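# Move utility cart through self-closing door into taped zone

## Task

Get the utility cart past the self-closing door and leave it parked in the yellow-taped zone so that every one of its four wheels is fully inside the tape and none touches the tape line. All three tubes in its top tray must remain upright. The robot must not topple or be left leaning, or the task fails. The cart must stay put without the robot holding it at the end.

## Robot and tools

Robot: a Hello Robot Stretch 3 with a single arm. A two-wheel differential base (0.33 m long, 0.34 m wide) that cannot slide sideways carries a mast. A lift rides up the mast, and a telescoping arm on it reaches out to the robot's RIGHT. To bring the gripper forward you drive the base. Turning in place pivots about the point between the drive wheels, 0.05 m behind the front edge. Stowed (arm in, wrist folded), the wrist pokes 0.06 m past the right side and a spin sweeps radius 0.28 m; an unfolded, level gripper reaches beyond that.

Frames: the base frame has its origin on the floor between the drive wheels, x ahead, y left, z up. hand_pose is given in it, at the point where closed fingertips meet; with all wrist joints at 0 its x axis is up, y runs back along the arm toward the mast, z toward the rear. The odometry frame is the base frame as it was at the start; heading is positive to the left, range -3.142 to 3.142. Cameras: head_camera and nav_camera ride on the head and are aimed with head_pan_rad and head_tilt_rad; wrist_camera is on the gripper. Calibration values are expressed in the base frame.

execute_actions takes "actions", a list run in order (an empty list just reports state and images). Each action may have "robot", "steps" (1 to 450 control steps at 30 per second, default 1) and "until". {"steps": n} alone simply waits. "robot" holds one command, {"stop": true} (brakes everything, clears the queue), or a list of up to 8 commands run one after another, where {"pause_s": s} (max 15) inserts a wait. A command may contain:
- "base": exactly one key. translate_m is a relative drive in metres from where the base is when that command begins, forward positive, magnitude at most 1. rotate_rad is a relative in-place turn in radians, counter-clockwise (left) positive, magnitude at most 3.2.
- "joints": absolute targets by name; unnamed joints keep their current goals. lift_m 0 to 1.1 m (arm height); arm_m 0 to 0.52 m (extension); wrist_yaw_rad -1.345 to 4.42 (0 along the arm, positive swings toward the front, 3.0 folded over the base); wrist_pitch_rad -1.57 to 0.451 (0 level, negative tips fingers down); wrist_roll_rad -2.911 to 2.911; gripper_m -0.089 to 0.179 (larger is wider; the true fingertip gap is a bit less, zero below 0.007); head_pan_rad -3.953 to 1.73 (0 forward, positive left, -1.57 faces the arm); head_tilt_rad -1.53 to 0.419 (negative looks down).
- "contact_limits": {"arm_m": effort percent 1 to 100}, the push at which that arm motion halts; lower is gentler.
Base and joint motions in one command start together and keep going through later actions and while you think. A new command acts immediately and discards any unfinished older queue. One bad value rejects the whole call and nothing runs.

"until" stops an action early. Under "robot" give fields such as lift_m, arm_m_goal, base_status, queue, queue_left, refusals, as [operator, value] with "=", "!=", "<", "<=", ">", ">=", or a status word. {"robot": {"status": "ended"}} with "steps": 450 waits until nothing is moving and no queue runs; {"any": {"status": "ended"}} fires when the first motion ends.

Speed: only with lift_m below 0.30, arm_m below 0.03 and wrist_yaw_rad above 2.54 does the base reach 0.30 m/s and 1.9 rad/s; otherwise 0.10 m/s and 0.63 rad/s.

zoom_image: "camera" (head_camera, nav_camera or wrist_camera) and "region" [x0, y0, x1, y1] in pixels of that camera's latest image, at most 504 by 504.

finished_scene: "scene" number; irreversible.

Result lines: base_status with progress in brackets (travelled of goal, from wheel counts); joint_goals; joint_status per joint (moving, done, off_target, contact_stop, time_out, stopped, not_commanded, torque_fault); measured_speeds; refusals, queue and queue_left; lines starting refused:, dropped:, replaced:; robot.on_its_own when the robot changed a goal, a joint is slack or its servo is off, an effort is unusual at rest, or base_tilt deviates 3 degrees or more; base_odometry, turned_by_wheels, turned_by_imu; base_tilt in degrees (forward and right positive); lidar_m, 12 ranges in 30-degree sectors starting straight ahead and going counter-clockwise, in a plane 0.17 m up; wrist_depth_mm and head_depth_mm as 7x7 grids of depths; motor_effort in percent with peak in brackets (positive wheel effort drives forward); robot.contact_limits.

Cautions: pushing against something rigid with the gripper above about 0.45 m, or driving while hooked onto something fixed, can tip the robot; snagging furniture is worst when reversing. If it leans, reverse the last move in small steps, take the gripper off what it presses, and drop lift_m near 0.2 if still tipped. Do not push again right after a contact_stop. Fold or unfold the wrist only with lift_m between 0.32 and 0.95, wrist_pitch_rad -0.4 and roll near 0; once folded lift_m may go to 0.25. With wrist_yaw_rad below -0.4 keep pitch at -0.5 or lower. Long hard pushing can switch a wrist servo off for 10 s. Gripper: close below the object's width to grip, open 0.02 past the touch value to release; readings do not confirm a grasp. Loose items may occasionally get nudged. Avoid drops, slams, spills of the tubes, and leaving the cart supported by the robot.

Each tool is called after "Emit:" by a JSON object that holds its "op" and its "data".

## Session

Emit:
{"op": "execute_actions", "data": {"actions": [{"robot":{"joints":{"lift_m":0.26,"wrist_pitch_rad":-0.4,"head_tilt_rad":-0.6}},"steps":60}]}}

Scene clock: 2.00 s.
robot.base_odometry: x=+0.000 y=+0.000 heading=+0.000 (m, m, rad; robot's odometry frame)
robot.turned_by_wheels: +0.000 (rad since the last result)
robot.turned_by_imu: +0.000 (rad since the last result)
robot.base_tilt: forward=+1.5 right=+0.5 (deg)
robot.lidar_m: 1.56 1.48 1.09 0.77 0.74 0.75 1.00 1.03 1.06 1.42 1.46 1.46
robot.head_depth_mm: 1906 2163 2499 2211 1755 1438 1229 / 1759 1983 2234 2208 1760 1449 1225 / 1636 1825 2059 2160 1743 1442 1235 / 1520 1693 1890 2084 1752 1445 1230 / 1435 1566 1730 1946 1758 1455 1233 / 1349 1483 1615 1789 1760 1449 1240 / 1278 1390 1521 1671 1758 1453 1235
robot.base_status: not_commanded
robot.joint_positions: lift_m=+0.355 arm_m=-0.001 wrist_yaw_rad=+3.137 wrist_pitch_rad=-0.413 wrist_roll_rad=-0.005 gripper_m=+0.037 head_pan_rad=-0.008 head_tilt_rad=-0.592
robot.joint_goals: lift_m=+0.260 arm_m=-0.001 wrist_yaw_rad=+3.137 wrist_pitch_rad=-0.400 wrist_roll_rad=-0.005 gripper_m=+0.037 head_pan_rad=-0.008 head_tilt_rad=-0.600
robot.joint_status: lift_m=moving arm_m=not_commanded wrist_yaw_rad=not_commanded wrist_pitch_rad=moving wrist_roll_rad=not_commanded gripper_m=not_commanded head_pan_rad=not_commanded head_tilt_rad=done
robot.measured_speeds: translate_m=+0.000 rotate_rad=+0.000 lift_m=-0.110 arm_m=+0.000 wrist_yaw_rad=+0.000 wrist_pitch_rad=+0.000 wrist_roll_rad=+0.000 head_pan_rad=+0.000 head_tilt_rad=+0.000
robot: refusals=0 queue=running queue_left=0
robot.motor_effort: left_wheel=+1(0) right_wheel=+0(0) lift_m=+23(27) arm_m=-1(1) wrist_yaw_rad=+0(0) wrist_pitch_rad=+7(6) wrist_roll_rad=+0(0) gripper_m=+0(0) head_pan_rad=+0(0) head_tilt_rad=-3(27) (%)
robot.hand_pose: x=-0.0202 y=+0.0807 z=+0.3686 quat_wxyz=(+0.147, +0.690, +0.144, +0.694) (m; robot's base frame)
robot.wrist_depth_mm: 550 618 - 792 907 - - / 570 648 - 838 - - - / 607 677 - 915 - - - / 645 712 808 936 947 924 923 / 665 712 749 752 733 749 740 / 614 618 624 610 617 611 596 / 532 526 - 545 510 528 518
pictures: head_camera (sideways: a quarter turn clockwise sets it upright), nav_camera (sideways: a quarter turn counterclockwise sets it upright), wrist_camera
camera_calibration (this result's frames):
head_camera: T_world_to_cam=[[-0.585284, 0.0514589, -0.809194, 1.08008], [0.0573848, 0.99811, 0.0219666, -0.0327494], [0.808795, -0.0335787, -0.587131, 0.720358], [0, 0, 0, 1]] pos_world=[0.0514101, 0.00129654, 1.29766]
nav_camera: T_world_to_cam=[[0.516049, -0.0411826, 0.855568, -1.07682], [-0.0479095, -0.998668, -0.0191733, 0.0793038], [0.855218, -0.0310955, -0.517334, 0.632087], [0, 0, 0, 1]] pos_world=[0.01892, 0.0545069, 1.24982]
wrist_camera: T_world_to_cam=[[0.999628, 0.0270156, -0.00385137, 0.0232141], [0.0110843, -0.530936, -0.84734, 0.396146], [-0.0249362, 0.846981, -0.531037, 0.291094], [0, 0, 0, 1]] pos_world=[-0.0203377, -0.0368502, 0.490341]
Images, in order (width x height): head_camera 896x504, nav_camera 672x504, wrist_camera 644x364.

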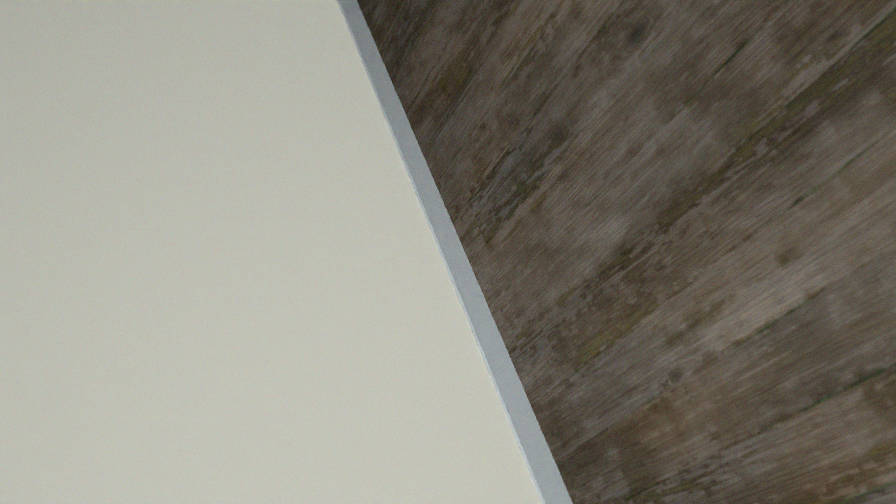

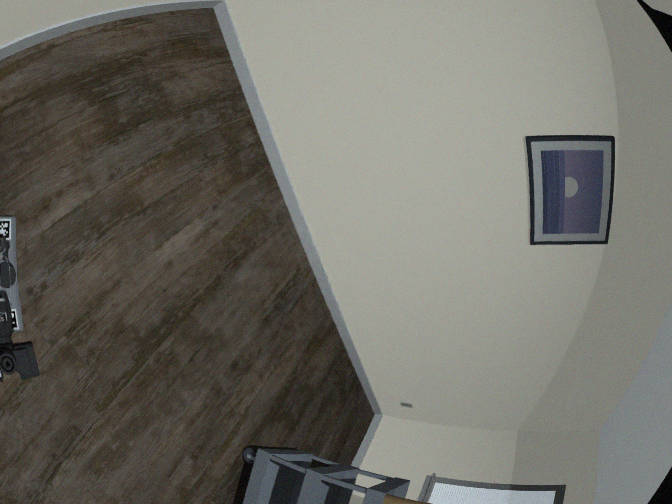

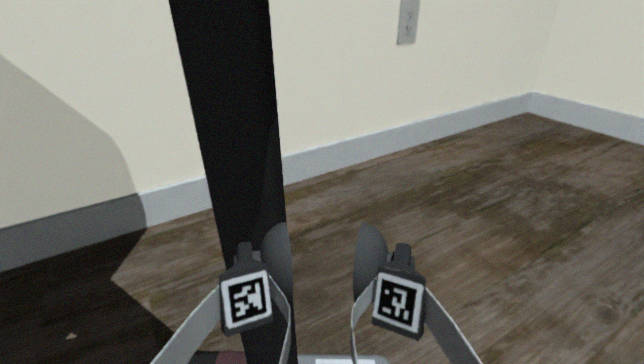

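Emit:
{"op": "execute_actions", "data": {"actions": [{"robot":[{"base":{"rotate_rad":-0.25}},{"base":{"translate_m":1.0}},{"base":{"rotate_rad":-0.37}},{"base":{"translate_m":0.92}},{"base":{"rotate_rad":-1.94}},{"joints":{"lift_m":0.5,"head_tilt_rad":-0.9}},{"joints":{"wrist_yaw_rad":1.57,"gripper_m":0.12}},{"joints":{"wrist_pitch_rad":0}}],"steps":450,"until":{"robot":{"status":"ended"}}},{"steps":400,"until":{"robot":{"status":"ended"}}}]}}

Scene clock: 24.13 s.
robot.base_odometry: x=+1.718 y=-0.782 heading=-2.560 (m, m, rad; robot's odometry frame)
robot.turned_by_wheels: -2.560 (rad since the last result)
robot.turned_by_imu: -2.536 (rad since the last result)
robot.base_tilt: forward=+1.5 right=+0.4 (deg)
robot.lidar_m: 0.59 0.59 1.49 1.45 0.60 0.45 0.44 0.46 0.64 1.92 2.42 2.15
robot.head_depth_mm: 1904 2213 1904 1619 1401 1262 1116 / 1893 2164 1905 1614 1405 1248 1129 / 1930 820 1055 1335 1376 1253 1121 / 1894 882 1121 1073 1328 1247 1116 / 1078 856 741 1048 1281 1237 1111 / 592 676 712 1026 1236 1246 1117 / 1018 880 686 1021 1383 1245 1116
robot.base_status: done (rotate_rad -1.9399 of -1.9400)
robot.joint_positions: lift_m=+0.500 arm_m=-0.001 wrist_yaw_rad=+1.572 wrist_pitch_rad=-0.022 wrist_roll_rad=-0.005 gripper_m=+0.120 head_pan_rad=-0.008 head_tilt_rad=-0.889
robot.joint_goals: lift_m=+0.500 arm_m=-0.001 wrist_yaw_rad=+1.570 wrist_pitch_rad=+0.000 wrist_roll_rad=-0.005 gripper_m=+0.120 head_pan_rad=-0.008 head_tilt_rad=-0.900
robot.joint_status: lift_m=done arm_m=not_commanded wrist_yaw_rad=done wrist_pitch_rad=done wrist_roll_rad=not_commanded gripper_m=done head_pan_rad=not_commanded head_tilt_rad=done
robot.measured_speeds: translate_m=+0.000 rotate_rad=+0.000 lift_m=+0.000 arm_m=+0.000 wrist_yaw_rad=+0.000 wrist_pitch_rad=+0.000 wrist_roll_rad=+0.000 head_pan_rad=+0.000 head_tilt_rad=+0.000
robot: refusals=0 queue=done queue_left=0
robot.motor_effort: left_wheel=+3(13) right_wheel=-4(10) lift_m=+41(42) arm_m=-2(1) wrist_yaw_rad=-3(2) wrist_pitch_rad=+10(9) wrist_roll_rad=+0(0) gripper_m=+0(80) head_pan_rad=+0(0) head_tilt_rad=-5(20) (%)
robot.hand_pose: x=+0.2343 y=-0.1441 z=+0.6087 quat_wxyz=(+0.507, +0.504, -0.492, +0.496) (m; robot's base frame)
robot.wrist_depth_mm: 453 482 523 - - - - / - 578 585 712 - - - / - - - - - - - / - - - - - - - / - 515 566 644 - - - / - 522 - - - - - / - 793 835 859 - - -
pictures: head_camera (sideways: a quarter turn clockwise sets it upright), nav_camera (sideways: a quarter turn counterclockwise sets it upright), wrist_camera
camera_calibration (this result's frames):
head_camera: T_world_to_cam=[[-0.796055, 0.0530753, -0.602893, 0.81251], [0.0616278, 0.998078, 0.00649235, -0.012624], [0.602079, -0.0319867, -0.797796, 0.995613], [0, 0, 0, 1]] pos_world=[0.0481433, 0.00132186, 1.28423]
nav_camera: T_world_to_cam=[[0.743383, -0.0429266, 0.667487, -0.833052], [-0.05175, -0.998638, -0.00658896, 0.0629389], [0.66686, -0.0296443, -0.744593, 0.928856], [0, 0, 0, 1]] pos_world=[0.00311633, 0.0546284, 1.24809]
wrist_camera: T_world_to_cam=[[0.0325903, -0.999431, 0.0086402, -0.153093], [-0.167502, -0.0139842, -0.985773, 0.678103], [0.985333, 0.0306793, -0.167863, 0.0399471], [0, 0, 0, 1]] pos_world=[0.079212, -0.144749, 0.676484]
Images, in order (width x height): head_camera 896x504, nav_camera 672x504, wrist_camera 644x364.

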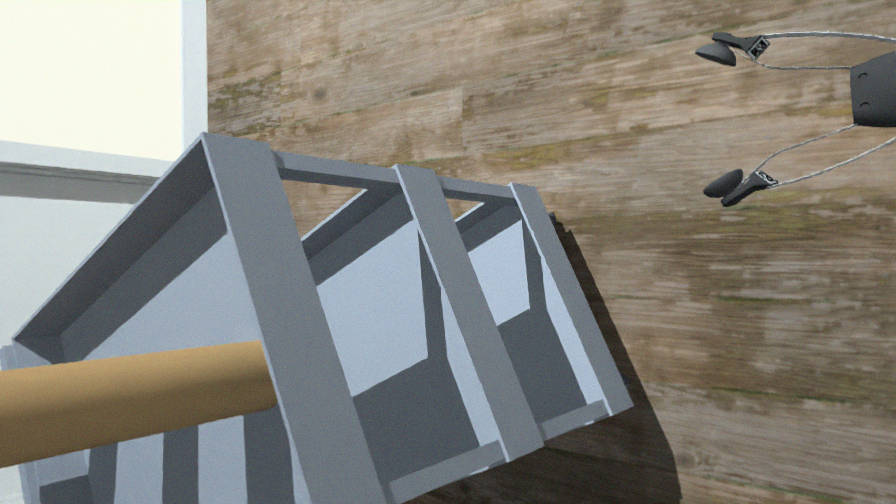

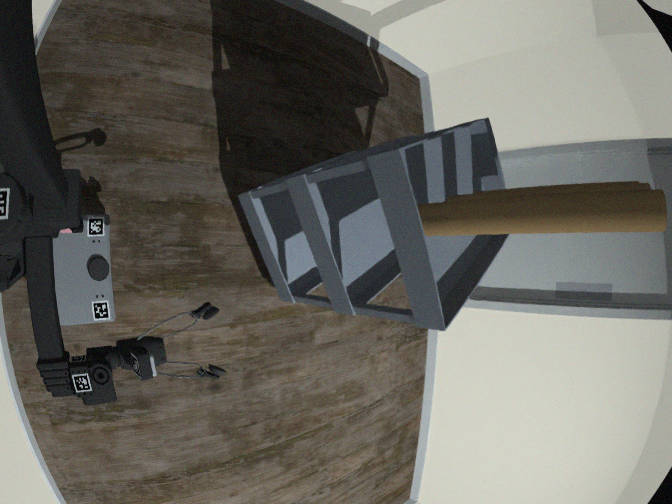

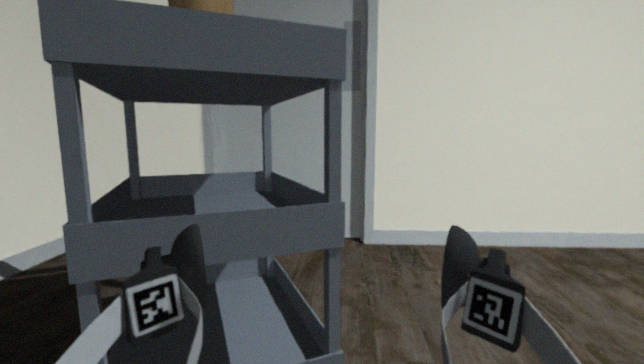

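Emit:
{"op": "execute_actions", "data": {"actions": [{"robot":[{"base":{"translate_m":0.5}},{"base":{"translate_m":0.2},"joints":{"arm_m":0.04}},{"joints":{"gripper_m":0.01}},{"base":{"translate_m":0.35}}],"steps":450,"until":{"robot":{"status":"ended"}}},{"steps":400,"until":{"robot":{"status":"ended"}}}]}}

Scene clock: 40.10 s.
robot.base_odometry: x=+0.841 y=-1.359 heading=-2.560 (m, m, rad; robot's odometry frame)
robot.turned_by_wheels: +0.000 (rad since the last result)
robot.turned_by_imu: +0.006 (rad since the last result)
robot.base_tilt: forward=+1.6 right=+0.5 (deg)
robot.lidar_m: - - 0.15 0.18 1.48 1.53 1.48 1.56 2.19 2.34 1.41 0.15
robot.head_depth_mm: 955 1075 1288 1533 1414 495 1137 / 996 1159 1350 1536 520 487 1103 / 1000 1159 1385 593 538 477 730 / 990 1160 693 619 538 477 641 / 993 1079 726 618 539 478 441 / 991 775 708 593 518 388 428 / 934 523 395 - - 333 428
robot.base_status: done (translate_m +0.3499 of +0.3500)
robot.joint_positions: lift_m=+0.500 arm_m=+0.040 wrist_yaw_rad=+1.700 wrist_pitch_rad=-0.019 wrist_roll_rad=-0.005 gripper_m=+0.010 head_pan_rad=-0.008 head_tilt_rad=-0.891
robot.joint_goals: lift_m=+0.500 arm_m=+0.040 wrist_yaw_rad=+1.718 wrist_pitch_rad=+0.000 wrist_roll_rad=-0.005 gripper_m=+0.010 head_pan_rad=-0.008 head_tilt_rad=-0.900
robot.joint_status: lift_m=done arm_m=done wrist_yaw_rad=done wrist_pitch_rad=done wrist_roll_rad=not_commanded gripper_m=done head_pan_rad=not_commanded head_tilt_rad=done
robot.measured_speeds: translate_m=+0.000 rotate_rad=+0.000 lift_m=+0.000 arm_m=+0.000 wrist_yaw_rad=+0.000 wrist_pitch_rad=+0.000 wrist_roll_rad=+0.000 head_pan_rad=+0.000 head_tilt_rad=+0.000
robot: refusals=0 queue=done queue_left=0
robot.on_its_own: wrist_yaw_rad is held at +1.718, not at your +1.570, by its stall guard, which is not easing now; wrist_yaw_rad is at rest, and its effort (+19) is outside its rest range (-12 to +12)
robot.motor_effort: left_wheel=+12(47) right_wheel=+9(19) lift_m=+40(40) arm_m=+1(7) wrist_yaw_rad=+19(92) wrist_pitch_rad=+9(10) wrist_roll_rad=+0(0) gripper_m=-11(97) head_pan_rad=+0(0) head_tilt_rad=-4(4) (%)
robot.hand_pose: x=+0.2322 y=-0.1519 z=+0.6094 quat_wxyz=(+0.473, +0.534, -0.460, +0.528) (m; robot's base frame)
robot.wrist_depth_mm: 303 301 302 107 937 815 781 / 570 571 575 110 949 835 807 / - - - 112 959 860 809 / - - - 115 - 870 826 / 595 629 673 117 - 890 850 / 437 442 457 119 931 899 839 / 327 330 314 123 - 923 864
pictures: head_camera (sideways: a quarter turn clockwise sets it upright), nav_camera (sideways: a quarter turn counterclockwise sets it upright), wrist_camera
camera_calibration (this result's frames):
head_camera: T_world_to_cam=[[-0.797628, 0.0530875, -0.600809, 0.809805], [0.0616447, 0.998078, 0.00635131, -0.0124405], [0.599992, -0.0319707, -0.799367, 0.997669], [0, 0, 0, 1]] pos_world=[0.048097, 0.00132221, 1.28412]
nav_camera: T_world_to_cam=[[0.745125, -0.0429401, 0.665541, -0.830527], [-0.0517672, -0.998638, -0.00647375, 0.062789], [0.664912, -0.0296294, -0.746334, 0.931132], [0, 0, 0, 1]] pos_world=[0.00297573, 0.0546295, 1.24809]
wrist_camera: T_world_to_cam=[[0.159873, -0.9871, 0.00866713, -0.188535], [-0.161979, -0.0348935, -0.986177, 0.674087], [0.973757, 0.156259, -0.165468, 0.06263], [0, 0, 0, 1]] pos_world=[0.078343, -0.172368, 0.676767]
Images, in order (width x height): head_camera 896x504, nav_camera 672x504, wrist_camera 644x364.

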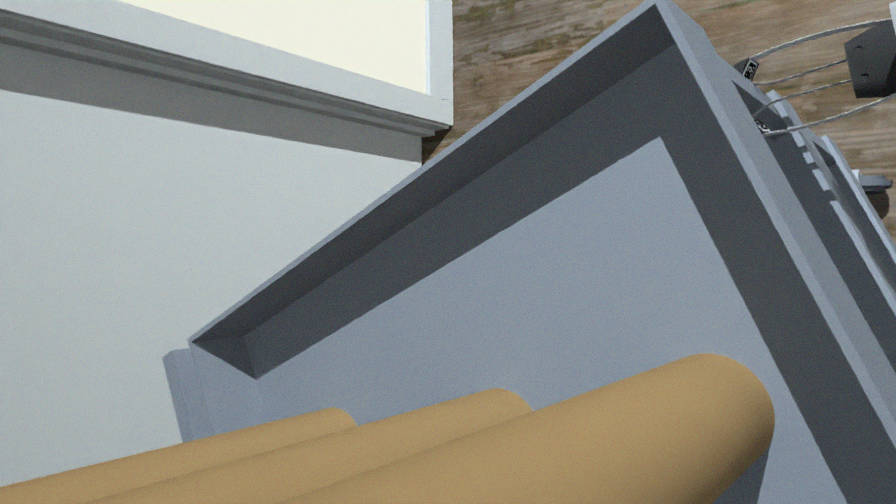

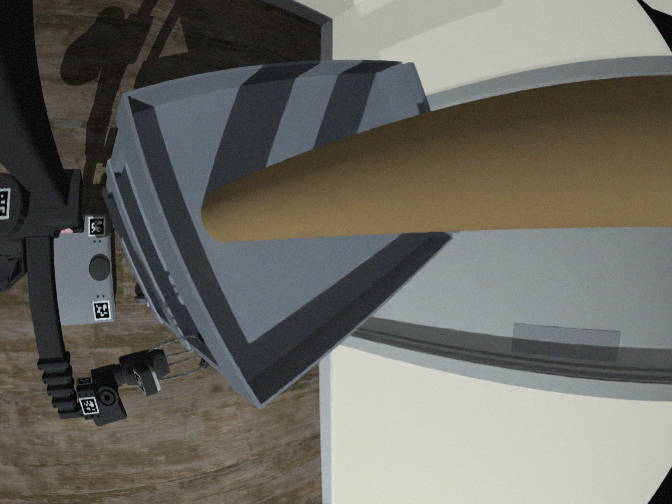

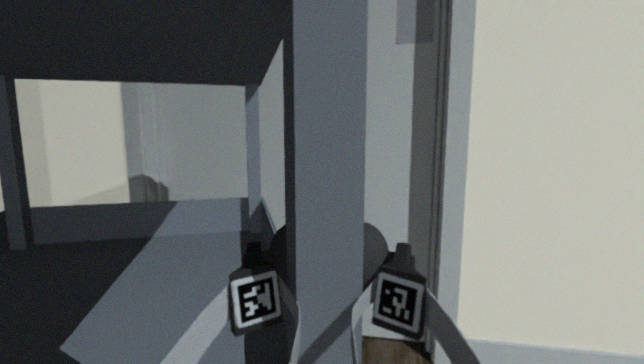

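Swing the cart right, then turn back with the gripper open to dock deeper.

Emit:
{"op": "execute_actions", "data": {"actions": [{"robot":[{"base":{"rotate_rad":-0.2}},{"base":{"rotate_rad":-0.2}},{"joints":{"gripper_m":0.12}},{"base":{"rotate_rad":0.4},"joints":{"wrist_yaw_rad":1.5,"arm_m":0.06}},{"base":{"translate_m":0.3}}],"steps":450,"until":{"robot":{"status":"ended"}}}]}}

Scene clock: 51.13 s.
robot.base_odometry: x=+0.590 y=-1.524 heading=-2.559 (m, m, rad; robot's odometry frame)
robot.turned_by_wheels: +0.001 (rad since the last result)
robot.turned_by_imu: +0.012 (rad since the last result)
robot.base_tilt: forward=+1.5 right=+0.5 (deg)
robot.lidar_m: - - 0.15 1.40 1.47 1.83 1.79 1.88 2.42 2.35 0.15 -
robot.head_depth_mm: 716 834 930 583 540 479 444 / 717 796 694 621 539 478 449 / 718 780 728 620 538 477 441 / 315 457 556 605 511 457 434 / - - - - - 379 435 / - - - - 331 469 428 / - - - 597 538 476 427
robot.base_status: done (translate_m +0.2999 of +0.3000)
robot.joint_positions: lift_m=+0.500 arm_m=+0.060 wrist_yaw_rad=+1.507 wrist_pitch_rad=-0.020 wrist_roll_rad=-0.005 gripper_m=+0.120 head_pan_rad=-0.008 head_tilt_rad=-0.891
robot.joint_goals: lift_m=+0.500 arm_m=+0.060 wrist_yaw_rad=+1.500 wrist_pitch_rad=+0.000 wrist_roll_rad=-0.005 gripper_m=+0.120 head_pan_rad=-0.008 head_tilt_rad=-0.900
robot.joint_status: lift_m=done arm_m=done wrist_yaw_rad=done wrist_pitch_rad=done wrist_roll_rad=not_commanded gripper_m=done head_pan_rad=not_commanded head_tilt_rad=done
robot.measured_speeds: translate_m=+0.000 rotate_rad=+0.000 lift_m=+0.000 arm_m=+0.000 wrist_yaw_rad=+0.000 wrist_pitch_rad=+0.000 wrist_roll_rad=+0.000 head_pan_rad=+0.000 head_tilt_rad=+0.000
robot: refusals=0 queue=done queue_left=0
robot.motor_effort: left_wheel=+9(73) right_wheel=+7(43) lift_m=+40(40) arm_m=+1(7) wrist_yaw_rad=-7(31) wrist_pitch_rad=+9(9) wrist_roll_rad=+0(0) gripper_m=+0(80) head_pan_rad=+0(0) head_tilt_rad=-3(3) (%)
robot.hand_pose: x=+0.2338 y=-0.2211 z=+0.6092 quat_wxyz=(+0.522, +0.488, -0.509, +0.480) (m; robot's base frame)
robot.wrist_depth_mm: 303 303 306 - - 599 601 / 544 573 582 - - 607 611 / 702 717 698 - - 616 615 / 731 723 728 - - 643 641 / 567 604 627 - - 654 650 / 442 476 442 - - 662 673 / 342 311 330 - 46 678 685
pictures: head_camera (sideways: a quarter turn clockwise sets it upright), nav_camera (sideways: a quarter turn counterclockwise sets it upright), wrist_camera
camera_calibration (this result's frames):
head_camera: T_world_to_cam=[[-0.797671, 0.053088, -0.600752, 0.809731], [0.0616453, 0.998078, 0.00634743, -0.0124354], [0.599934, -0.0319704, -0.79941, 0.997725], [0, 0, 0, 1]] pos_world=[0.0480958, 0.00132221, 1.28412]
nav_camera: T_world_to_cam=[[0.745173, -0.0429406, 0.665487, -0.830457], [-0.0517678, -0.998638, -0.00647057, 0.0627848], [0.664859, -0.0296291, -0.746381, 0.931195], [0, 0, 0, 1]] pos_world=[0.00297187, 0.0546295, 1.24809]
wrist_camera: T_world_to_cam=[[-0.0323606, -0.999439, 0.00861428, -0.214837], [-0.166489, -0.00310807, -0.986038, 0.679718], [0.985512, -0.033343, -0.166295, 0.0276988], [0, 0, 0, 1]] pos_world=[0.0789159, -0.21168, 0.676685]
Images, in order (width x height): head_camera 896x504, nav_camera 672x504, wrist_camera 644x364.

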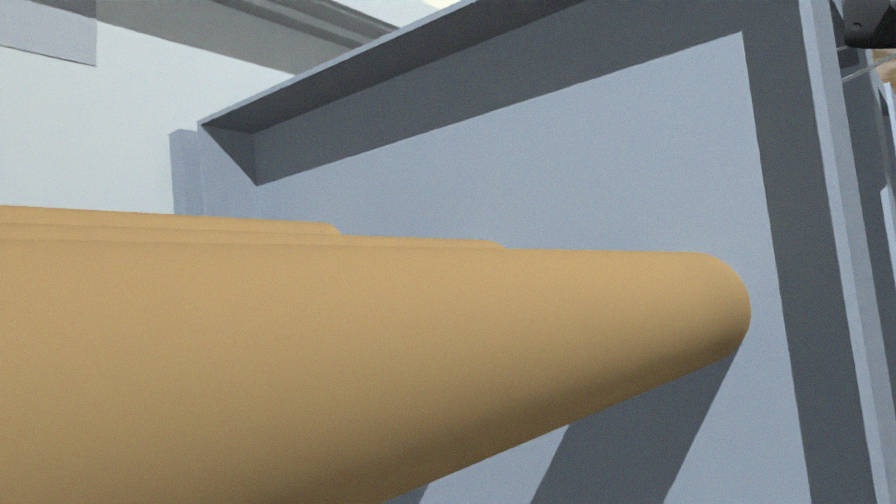

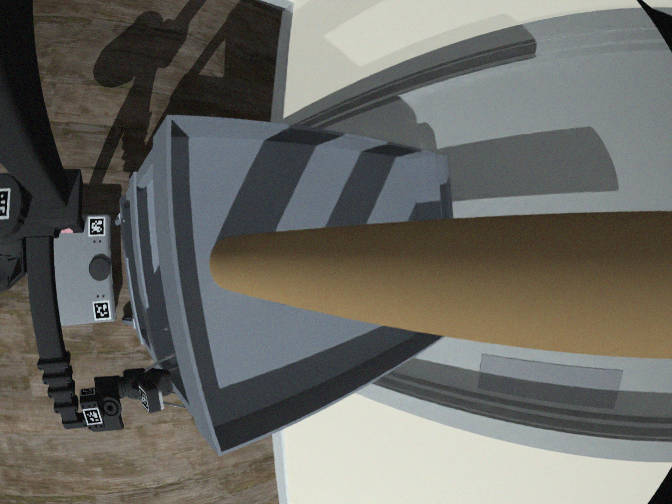

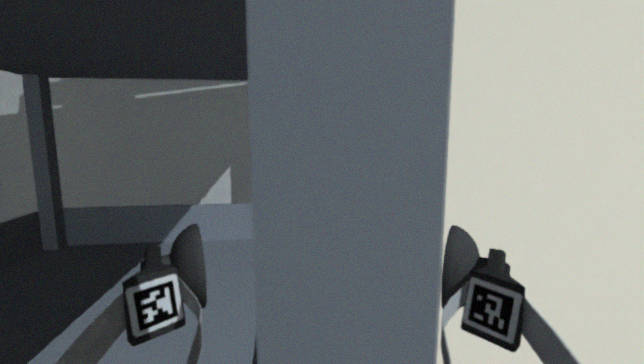

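Emit:
{"op": "execute_actions", "data": {"actions": [{"robot":[{"joints":{"gripper_m":0.015}},{"base":{"rotate_rad":0.1}},{"base":{"translate_m":0.45},"joints":{"arm_m":0.02,"head_pan_rad":-0.7,"head_tilt_rad":-1.0}}],"steps":450,"until":{"robot":{"status":"ended"}}}]}}

Scene clock: 60.40 s.
robot.base_odometry: x=+0.241 y=-1.807 heading=-2.460 (m, m, rad; robot's odometry frame)
robot.turned_by_wheels: +0.099 (rad since the last result)
robot.turned_by_imu: +0.293 (rad since the last result)
robot.base_tilt: forward=+1.4 right=+0.7 (deg)
robot.lidar_m: - - 0.15 0.18 1.72 2.08 2.08 2.53 2.34 0.78 0.15 -
robot.head_depth_mm: 483 603 787 1116 1342 1222 - / 515 586 716 990 1320 1225 1094 / 2274 1870 825 1005 503 1165 1130 / 2318 1968 1688 1503 508 482 1109 / 2295 1967 1665 552 509 462 638 / 943 1058 1212 555 509 461 420 / 829 936 998 569 509 460 415
robot.base_status: off_target (translate_m +0.4498 of +0.4500)
robot.joint_positions: lift_m=+0.500 arm_m=+0.021 wrist_yaw_rad=+1.467 wrist_pitch_rad=-0.025 wrist_roll_rad=-0.002 gripper_m=+0.016 head_pan_rad=-0.696 head_tilt_rad=-0.995
robot.joint_goals: lift_m=+0.500 arm_m=+0.020 wrist_yaw_rad=+1.500 wrist_pitch_rad=+0.000 wrist_roll_rad=-0.002 gripper_m=+0.015 head_pan_rad=-0.700 head_tilt_rad=-1.000
robot.joint_status: lift_m=done arm_m=done wrist_yaw_rad=done wrist_pitch_rad=done wrist_roll_rad=not_commanded gripper_m=done head_pan_rad=done head_tilt_rad=done
robot.measured_speeds: translate_m=+0.000 rotate_rad=+0.000 lift_m=+0.000 arm_m=+0.000 wrist_yaw_rad=+0.000 wrist_pitch_rad=+0.000 wrist_roll_rad=+0.000 head_pan_rad=+0.000 head_tilt_rad=+0.000
robot: refusals=0 queue=done queue_left=0
robot.on_its_own: right_wheel is at rest, and its effort (+45) is outside its rest range (-18 to +18); wrist_yaw_rad is at rest, and its effort (+36) is outside its rest range (-12 to +12)
robot.motor_effort: left_wheel=+11(52) right_wheel=+45(76) lift_m=+35(39) arm_m=-7(10) wrist_yaw_rad=+36(43) wrist_pitch_rad=+11(15) wrist_roll_rad=-1(2) gripper_m=-19(90) head_pan_rad=-2(52) head_tilt_rad=-2(13) (%)
robot.hand_pose: x=+0.2328 y=-0.1921 z=+0.6081 quat_wxyz=(+0.532, +0.479, -0.518, +0.467) (m; robot's base frame)
robot.wrist_depth_mm: 309 314 307 - 753 - 336 / 565 607 569 - 773 - 312 / 582 614 648 - 771 - 310 / 591 635 659 - 422 - 306 / 553 572 602 - 47 - 307 / 430 436 - 46 48 - 314 / 326 325 310 46 50 - 316
pictures: head_camera (sideways: a quarter turn clockwise sets it upright), nav_camera (sideways: a quarter turn counterclockwise sets it upright), wrist_camera
camera_calibration (this result's frames):
head_camera: T_world_to_cam=[[-0.626555, 0.584626, -0.515403, 0.697498], [0.681886, 0.731458, 0.000757105, -0.00894042], [0.377438, -0.350972, -0.856947, 1.07388], [0, 0, 0, 1]] pos_world=[0.0377942, -0.0243348, 1.27976]
nav_camera: T_world_to_cam=[[0.597784, -0.547894, 0.585207, -0.724958], [-0.674663, -0.738123, -0.00189686, 0.0606295], [0.432994, -0.393684, -0.810882, 1.01648], [0, 0, 0, 1]] pos_world=[0.0341444, 0.0477225, 1.24861]
wrist_camera: T_world_to_cam=[[-0.0728076, -0.99733, 0.00567617, -0.174268], [-0.17101, 0.00687677, -0.985245, 0.681073], [0.982576, -0.0727041, -0.171054, 0.0255043], [0, 0, 0, 1]] pos_world=[0.0787222, -0.176632, 0.676376]
Images, in order (width x height): head_camera 896x504, nav_camera 672x504, wrist_camera 644x364.

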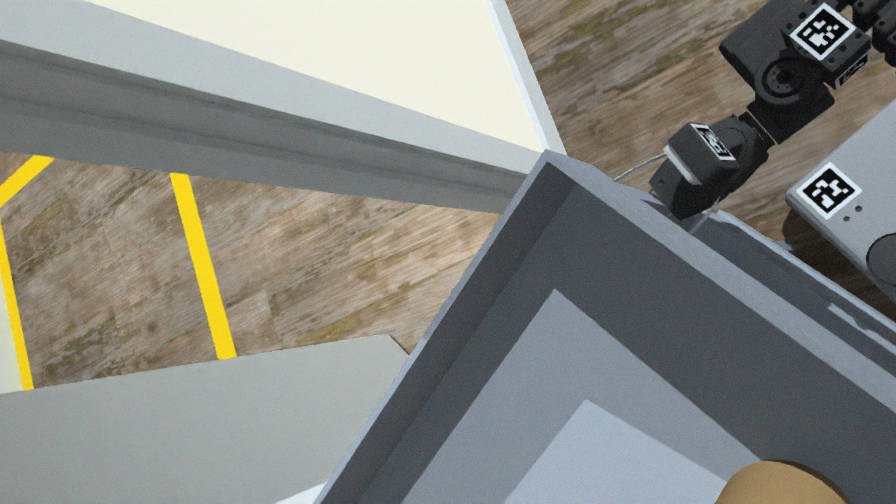

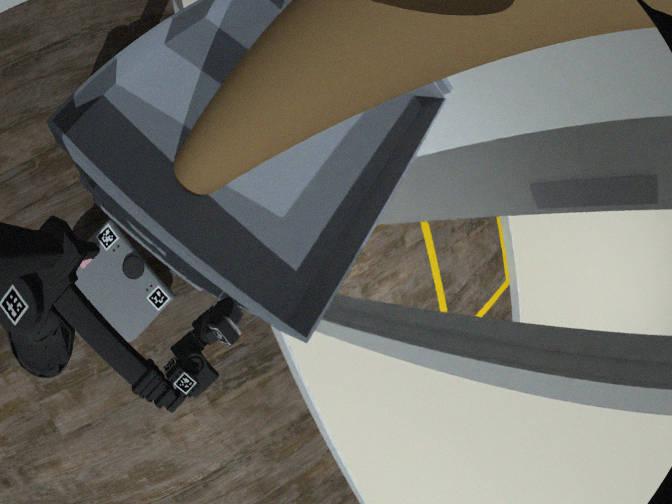

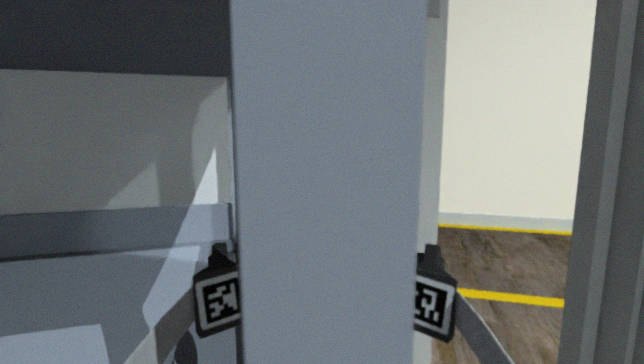

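Emit:
{"op": "execute_actions", "data": {"actions": [{"robot":[{"base":{"translate_m":-0.04}},{"base":{"rotate_rad":-0.2}},{"base":{"rotate_rad":-0.2}},{"base":{"translate_m":0.25}}],"steps":450,"until":{"robot":{"status":"ended"}}}]}}

Scene clock: 71.07 s.
robot.base_odometry: x=+0.032 y=-1.852 heading=-2.858 (m, m, rad; robot's odometry frame)
robot.turned_by_wheels: -0.398 (rad since the last result)
robot.turned_by_imu: -0.323 (rad since the last result)
robot.base_tilt: forward=+1.4 right=+0.4 (deg)
robot.lidar_m: - - 0.15 0.18 1.49 2.07 2.27 2.37 2.41 0.90 0.25 0.15
robot.head_depth_mm: 365 499 704 1185 1338 1226 - / 346 409 543 850 1303 1228 1090 / 368 430 524 677 1033 1215 1129 / 421 505 630 677 533 1075 1114 / 2278 1944 1693 542 510 473 918 / 2320 1949 1681 524 508 459 425 / 2283 1939 1684 470 500 460 421
robot.base_status: done (translate_m +0.2500 of +0.2500)
robot.joint_positions: lift_m=+0.500 arm_m=+0.020 wrist_yaw_rad=+1.487 wrist_pitch_rad=-0.021 wrist_roll_rad=-0.005 gripper_m=+0.015 head_pan_rad=-0.696 head_tilt_rad=-0.994
robot.joint_goals: lift_m=+0.500 arm_m=+0.020 wrist_yaw_rad=+1.490 wrist_pitch_rad=+0.000 wrist_roll_rad=-0.005 gripper_m=+0.015 head_pan_rad=-0.700 head_tilt_rad=-1.000
robot.joint_status: lift_m=done arm_m=done wrist_yaw_rad=done wrist_pitch_rad=done wrist_roll_rad=not_commanded gripper_m=done head_pan_rad=done head_tilt_rad=done
robot.measured_speeds: translate_m=+0.000 rotate_rad=+0.000 lift_m=+0.000 arm_m=+0.000 wrist_yaw_rad=+0.000 wrist_pitch_rad=+0.000 wrist_roll_rad=+0.000 head_pan_rad=+0.000 head_tilt_rad=+0.000
robot: refusals=0 queue=done queue_left=0
robot.motor_effort: left_wheel=+0(100) right_wheel=+10(45) lift_m=+34(35) arm_m=-1(7) wrist_yaw_rad=+5(75) wrist_pitch_rad=+10(12) wrist_roll_rad=+0(1) gripper_m=-11(23) head_pan_rad=-2(3) head_tilt_rad=-2(2) (%)
robot.hand_pose: x=+0.2334 y=-0.1864 z=+0.6091 quat_wxyz=(+0.527, +0.483, -0.514, +0.474) (m; robot's base frame)
robot.wrist_depth_mm: 300 305 338 101 - 206 160 / 673 571 - 103 - 210 160 / 726 947 - 105 - 212 160 / 738 979 - 108 - 217 160 / 562 608 632 111 - 220 163 / 441 439 436 113 - 226 167 / 325 326 299 115 - 229 171
pictures: head_camera (sideways: a quarter turn clockwise sets it upright), nav_camera (sideways: a quarter turn counterclockwise sets it upright), wrist_camera
camera_calibration (this result's frames):
head_camera: T_world_to_cam=[[-0.626181, 0.584803, -0.515658, 0.697827], [0.682206, 0.731159, 0.000773259, -0.00896341], [0.37748, -0.351301, -0.856794, 1.07368], [0, 0, 0, 1]] pos_world=[0.0377886, -0.0243529, 1.27977]
nav_camera: T_world_to_cam=[[0.59741, -0.548044, 0.585447, -0.725269], [-0.674986, -0.737828, -0.0019101, 0.0606487], [0.433006, -0.394028, -0.810708, 1.01625], [0, 0, 0, 1]] pos_world=[0.0341775, 0.0477, 1.24861]
wrist_camera: T_world_to_cam=[[-0.052295, -0.9986, 0.00800531, -0.174952], [-0.167586, 0.000873041, -0.985857, 0.680565], [0.984469, -0.052897, -0.167397, 0.0265172], [0, 0, 0, 1]] pos_world=[0.0787987, -0.173898, 0.676779]
Images, in order (width x height): head_camera 896x504, nav_camera 672x504, wrist_camera 644x364.

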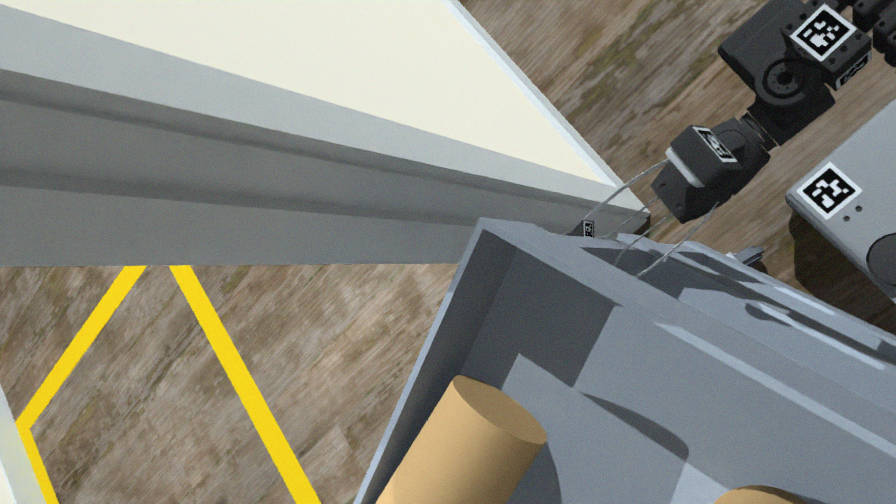

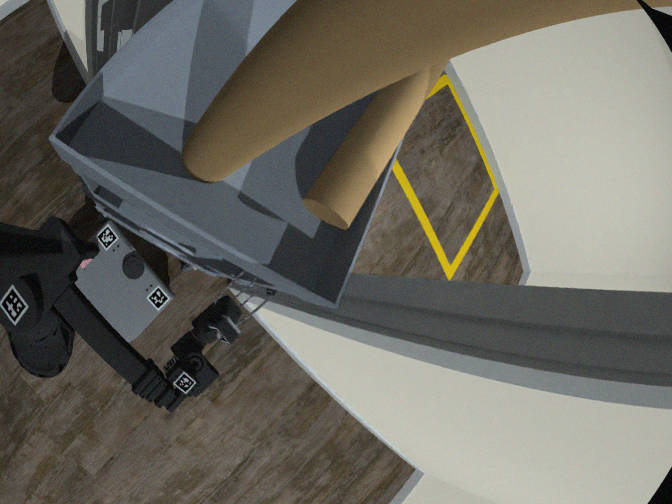

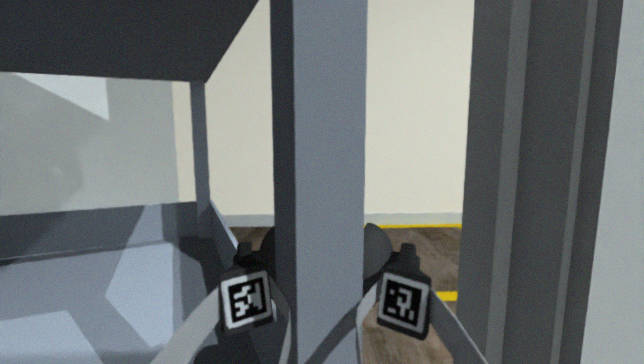

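Emit:
{"op": "execute_actions", "data": {"actions": [{"robot":[{"base":{"translate_m":0.6},"joints":{"arm_m":0}},{"base":{"translate_m":0.6}},{"base":{"rotate_rad":-0.12}},{"base":{"rotate_rad":-0.12}},{"base":{"rotate_rad":-0.12}},{"base":{"rotate_rad":-0.12}},{"base":{"rotate_rad":-0.12}},{"joints":{"head_pan_rad":-0.3}}],"steps":450,"until":{"robot":{"status":"ended"}}},{"steps":400,"until":{"robot":{"status":"ended"}}}]}}

Scene clock: 93.07 s.
robot.base_odometry: x=-1.120 y=-2.188 heading=+2.826 (m, m, rad; robot's odometry frame)
robot.turned_by_wheels: -0.599 (rad since the last result)
robot.turned_by_imu: -0.578 (rad since the last result)
robot.base_tilt: forward=+1.6 right=+0.5 (deg)
robot.lidar_m: - - 1.65 1.46 0.22 0.24 0.45 3.45 0.90 1.15 0.15 -
robot.head_depth_mm: 2202 1966 1705 546 522 1214 1101 / 2287 1975 1681 530 512 777 1110 / 2179 1962 523 535 511 482 1125 / 2049 577 548 563 496 462 988 / - - - - 339 455 636 / - - - - 422 461 426 / - - - 559 508 459 420
robot.base_status: done (rotate_rad -0.1200 of -0.1200)
robot.joint_positions: lift_m=+0.500 arm_m=+0.000 wrist_yaw_rad=+0.944 wrist_pitch_rad=-0.021 wrist_roll_rad=-0.005 gripper_m=+0.015 head_pan_rad=-0.307 head_tilt_rad=-0.994
robot.joint_goals: lift_m=+0.500 arm_m=+0.000 wrist_yaw_rad=+0.954 wrist_pitch_rad=+0.000 wrist_roll_rad=-0.005 gripper_m=+0.015 head_pan_rad=-0.300 head_tilt_rad=-1.000
robot.joint_status: lift_m=done arm_m=done wrist_yaw_rad=done wrist_pitch_rad=done wrist_roll_rad=not_commanded gripper_m=done head_pan_rad=done head_tilt_rad=done
robot.measured_speeds: translate_m=+0.000 rotate_rad=+0.000 lift_m=+0.000 arm_m=+0.000 wrist_yaw_rad=+0.000 wrist_pitch_rad=+0.000 wrist_roll_rad=+0.000 head_pan_rad=+0.000 head_tilt_rad=+0.000
robot: refusals=0 queue=done queue_left=0
robot.on_its_own: wrist_yaw_rad is held at +0.954, not at your +1.500, by its stall guard, which is not easing now
robot.motor_effort: left_wheel=+3(83) right_wheel=+0(43) lift_m=+34(34) arm_m=-2(10) wrist_yaw_rad=+11(82) wrist_pitch_rad=+9(10) wrist_roll_rad=+0(0) gripper_m=-6(18) head_pan_rad=+5(40) head_tilt_rad=-2(2) (%)
robot.hand_pose: x=+0.1857 y=-0.2950 z=+0.6093 quat_wxyz=(+0.635, +0.327, -0.624, +0.316) (m; robot's base frame)
robot.wrist_depth_mm: 301 - - 111 - - - / - - - 114 - - - / - - - 117 - - - / - - - 119 - - - / 524 - - 122 - - - / 436 381 - 124 - - - / 327 313 226 128 - - -
pictures: head_camera (sideways: a quarter turn clockwise sets it upright), nav_camera (sideways: a quarter turn counterclockwise sets it upright), wrist_camera
camera_calibration (this result's frames):
head_camera: T_world_to_cam=[[-0.801233, 0.303482, -0.515678, 0.698921], [0.353775, 0.93533, 0.00077457, -0.00696167], [0.482564, -0.181813, -0.856782, 1.07302], [0, 0, 0, 1]] pos_world=[0.0446596, -0.0105086, 1.27977]
nav_camera: T_world_to_cam=[[0.760665, -0.280388, 0.585467, -0.726291], [-0.344564, -0.938761, -0.00191117, 0.0586345], [0.550149, -0.200277, -0.810694, 1.01552], [0, 0, 0, 1]] pos_world=[0.0139807, 0.054786, 1.24861]
wrist_camera: T_world_to_cam=[[-0.560739, -0.827951, 0.00827392, -0.141318], [-0.142685, 0.0867822, -0.985956, 0.693602], [0.815606, -0.554045, -0.166799, -0.049097], [0, 0, 0, 1]] pos_world=[0.0597681, -0.204398, 0.676841]
Images, in order (width x height): head_camera 896x504, nav_camera 672x504, wrist_camera 644x364.

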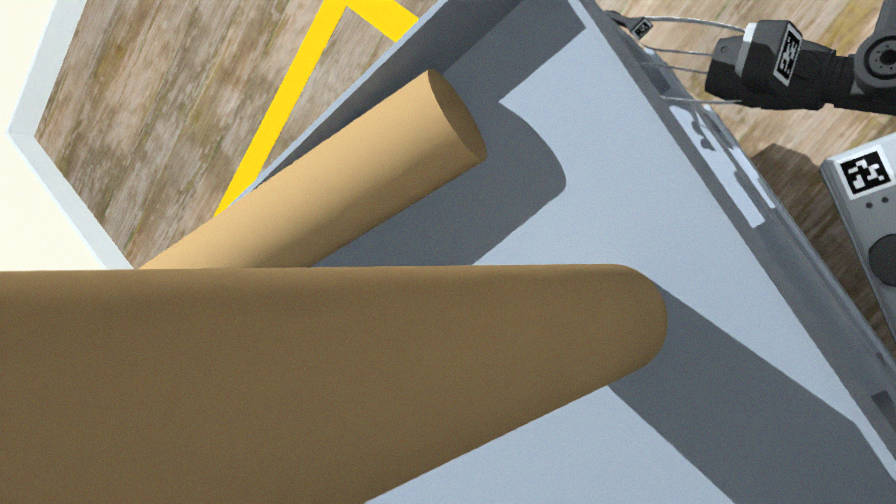

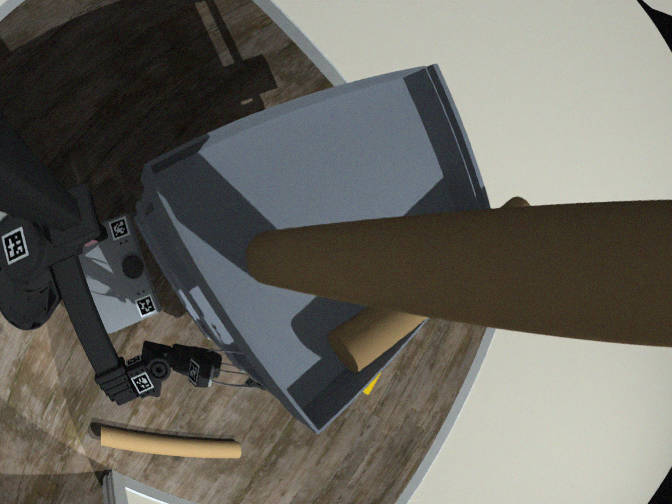

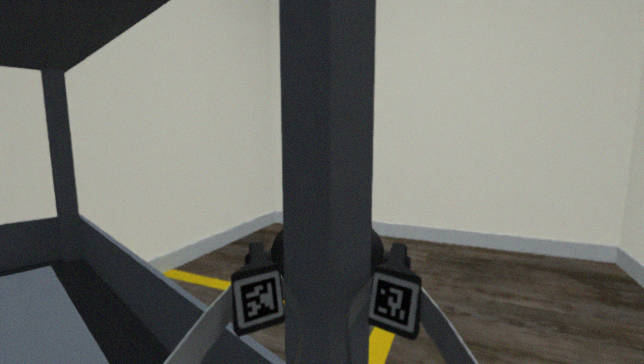

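Emit:
{"op": "execute_actions", "data": {"actions": [{"robot":[{"base":{"translate_m":0.45}},{"base":{"rotate_rad":-0.12}},{"base":{"rotate_rad":-0.12}},{"base":{"rotate_rad":-0.12}},{"base":{"rotate_rad":-0.12}},{"base":{"rotate_rad":-0.12}},{"base":{"rotate_rad":-0.12}},{"base":{"rotate_rad":-0.12}}],"steps":450,"until":{"robot":{"status":"ended"}}},{"steps":400,"until":{"robot":{"status":"ended"}}},{"robot":[{"base":{"rotate_rad":-0.12}},{"base":{"rotate_rad":-0.12}},{"joints":{"gripper_m":0.14}},{"base":{"translate_m":-0.1},"joints":{"wrist_yaw_rad":1.2}},{"base":{"translate_m":-0.3}}],"steps":450,"until":{"robot":{"status":"ended"}}}]}}

Scene clock: 120.70 s.
robot.base_odometry: x=-1.478 y=-2.442 heading=+1.747 (m, m, rad; robot's odometry frame)
robot.turned_by_wheels: -1.080 (rad since the last result)
robot.turned_by_imu: -1.062 (rad since the last result)
robot.base_tilt: forward=+1.5 right=+0.5 (deg)
robot.lidar_m: 0.49 0.50 0.93 0.88 0.90 1.19 1.24 1.27 1.30 1.17 1.18 0.51
robot.head_depth_mm: 1739 1844 1674 1503 1342 1216 1127 / 2004 1986 1692 1498 1335 1226 1103 / 2232 697 1609 1448 1332 1212 1128 / 2252 709 1008 1000 1294 1207 1115 / 728 719 661 961 1239 1206 1103 / 883 715 637 945 1196 1210 1103 / 500 576 621 938 1193 1207 1099
robot.base_status: done (translate_m -0.3000 of -0.3000)
robot.joint_positions: lift_m=+0.500 arm_m=+0.000 wrist_yaw_rad=+1.198 wrist_pitch_rad=-0.019 wrist_roll_rad=-0.005 gripper_m=+0.140 head_pan_rad=-0.306 head_tilt_rad=-0.993
robot.joint_goals: lift_m=+0.500 arm_m=+0.000 wrist_yaw_rad=+1.200 wrist_pitch_rad=+0.000 wrist_roll_rad=-0.005 gripper_m=+0.140 head_pan_rad=-0.300 head_tilt_rad=-1.000
robot.joint_status: lift_m=done arm_m=done wrist_yaw_rad=done wrist_pitch_rad=done wrist_roll_rad=not_commanded gripper_m=done head_pan_rad=done head_tilt_rad=done
robot.measured_speeds: translate_m=+0.000 rotate_rad=+0.000 lift_m=+0.000 arm_m=+0.000 wrist_yaw_rad=+0.000 wrist_pitch_rad=+0.000 wrist_roll_rad=+0.000 head_pan_rad=+0.000 head_tilt_rad=+0.000
robot: refusals=0 queue=done queue_left=0
robot.motor_effort: left_wheel=+4(69) right_wheel=-3(34) lift_m=+34(34) arm_m=-4(4) wrist_yaw_rad=+3(68) wrist_pitch_rad=+9(10) wrist_roll_rad=+0(0) gripper_m=+0(82) head_pan_rad=+4(4) head_tilt_rad=-3(3) (%)
robot.hand_pose: x=+0.2168 y=-0.2385 z=+0.6096 quat_wxyz=(+0.590, +0.403, -0.578, +0.394) (m; robot's base frame)
robot.wrist_depth_mm: 332 362 392 - - - 849 / 573 568 488 - - - 879 / - - - - - - 897 / - - - - - - 893 / 683 753 451 - - - 874 / 356 - 439 - - - 884 / 361 808 818 - - - 770
pictures: head_camera (sideways: a quarter turn clockwise sets it upright), nav_camera (sideways: a quarter turn counterclockwise sets it upright), wrist_camera
camera_calibration (this result's frames):
head_camera: T_world_to_cam=[[-0.80107, 0.302249, -0.516655, 0.700193], [0.352542, 0.935796, 0.000836659, -0.00703499], [0.483737, -0.181472, -0.856193, 1.07225], [0, 0, 0, 1]] pos_world=[0.0446975, -0.0104654, 1.27982]
nav_camera: T_world_to_cam=[[0.760395, -0.279184, 0.586392, -0.727494], [-0.343325, -0.939214, -0.00196205, 0.0586932], [0.551296, -0.199831, -0.810025, 1.01464], [0, 0, 0, 1]] pos_world=[0.0139666, 0.054778, 1.2486]
wrist_camera: T_world_to_cam=[[-0.335056, -0.942161, 0.00839117, -0.153338], [-0.158774, 0.0476811, -0.986163, 0.68773], [0.928724, -0.331752, -0.165567, -0.0153024], [0, 0, 0, 1]] pos_world=[0.0720286, -0.182338, 0.676967]
Images, in order (width x height): head_camera 896x504, nav_camera 672x504, wrist_camera 644x364.

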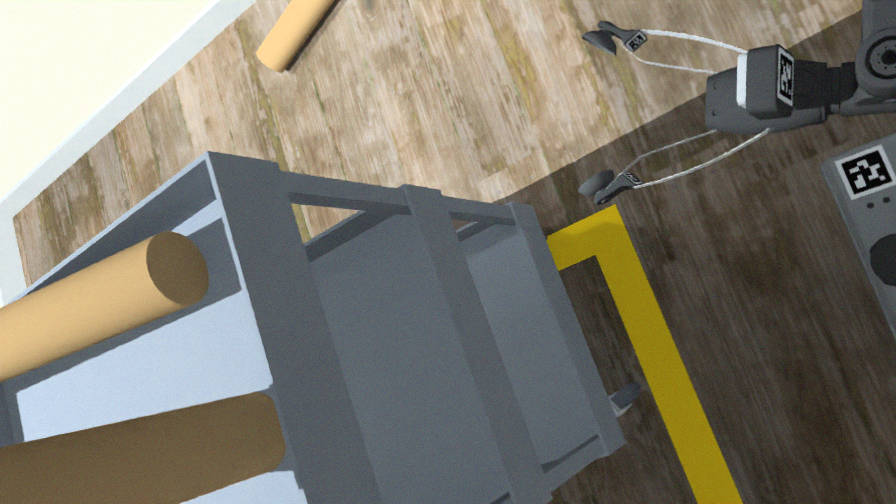

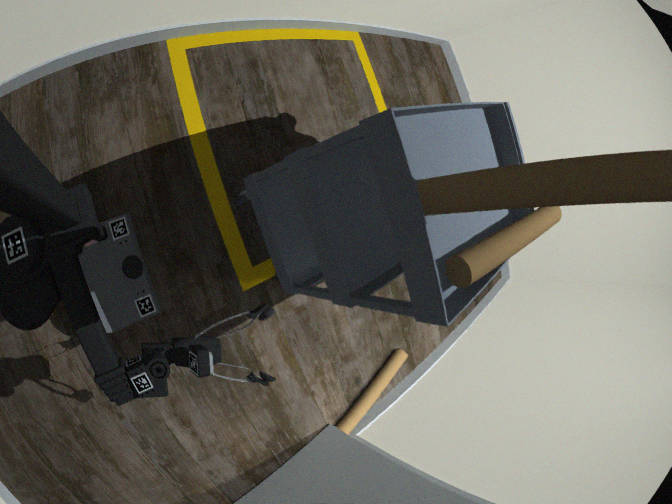

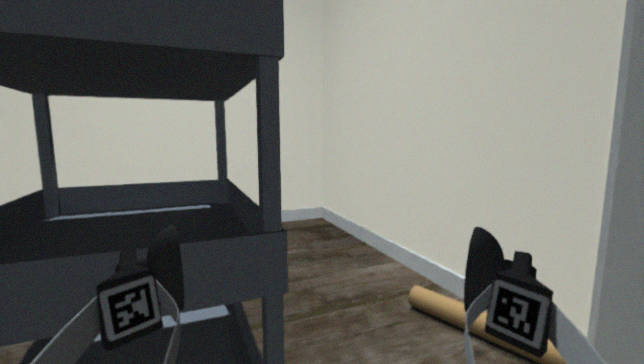

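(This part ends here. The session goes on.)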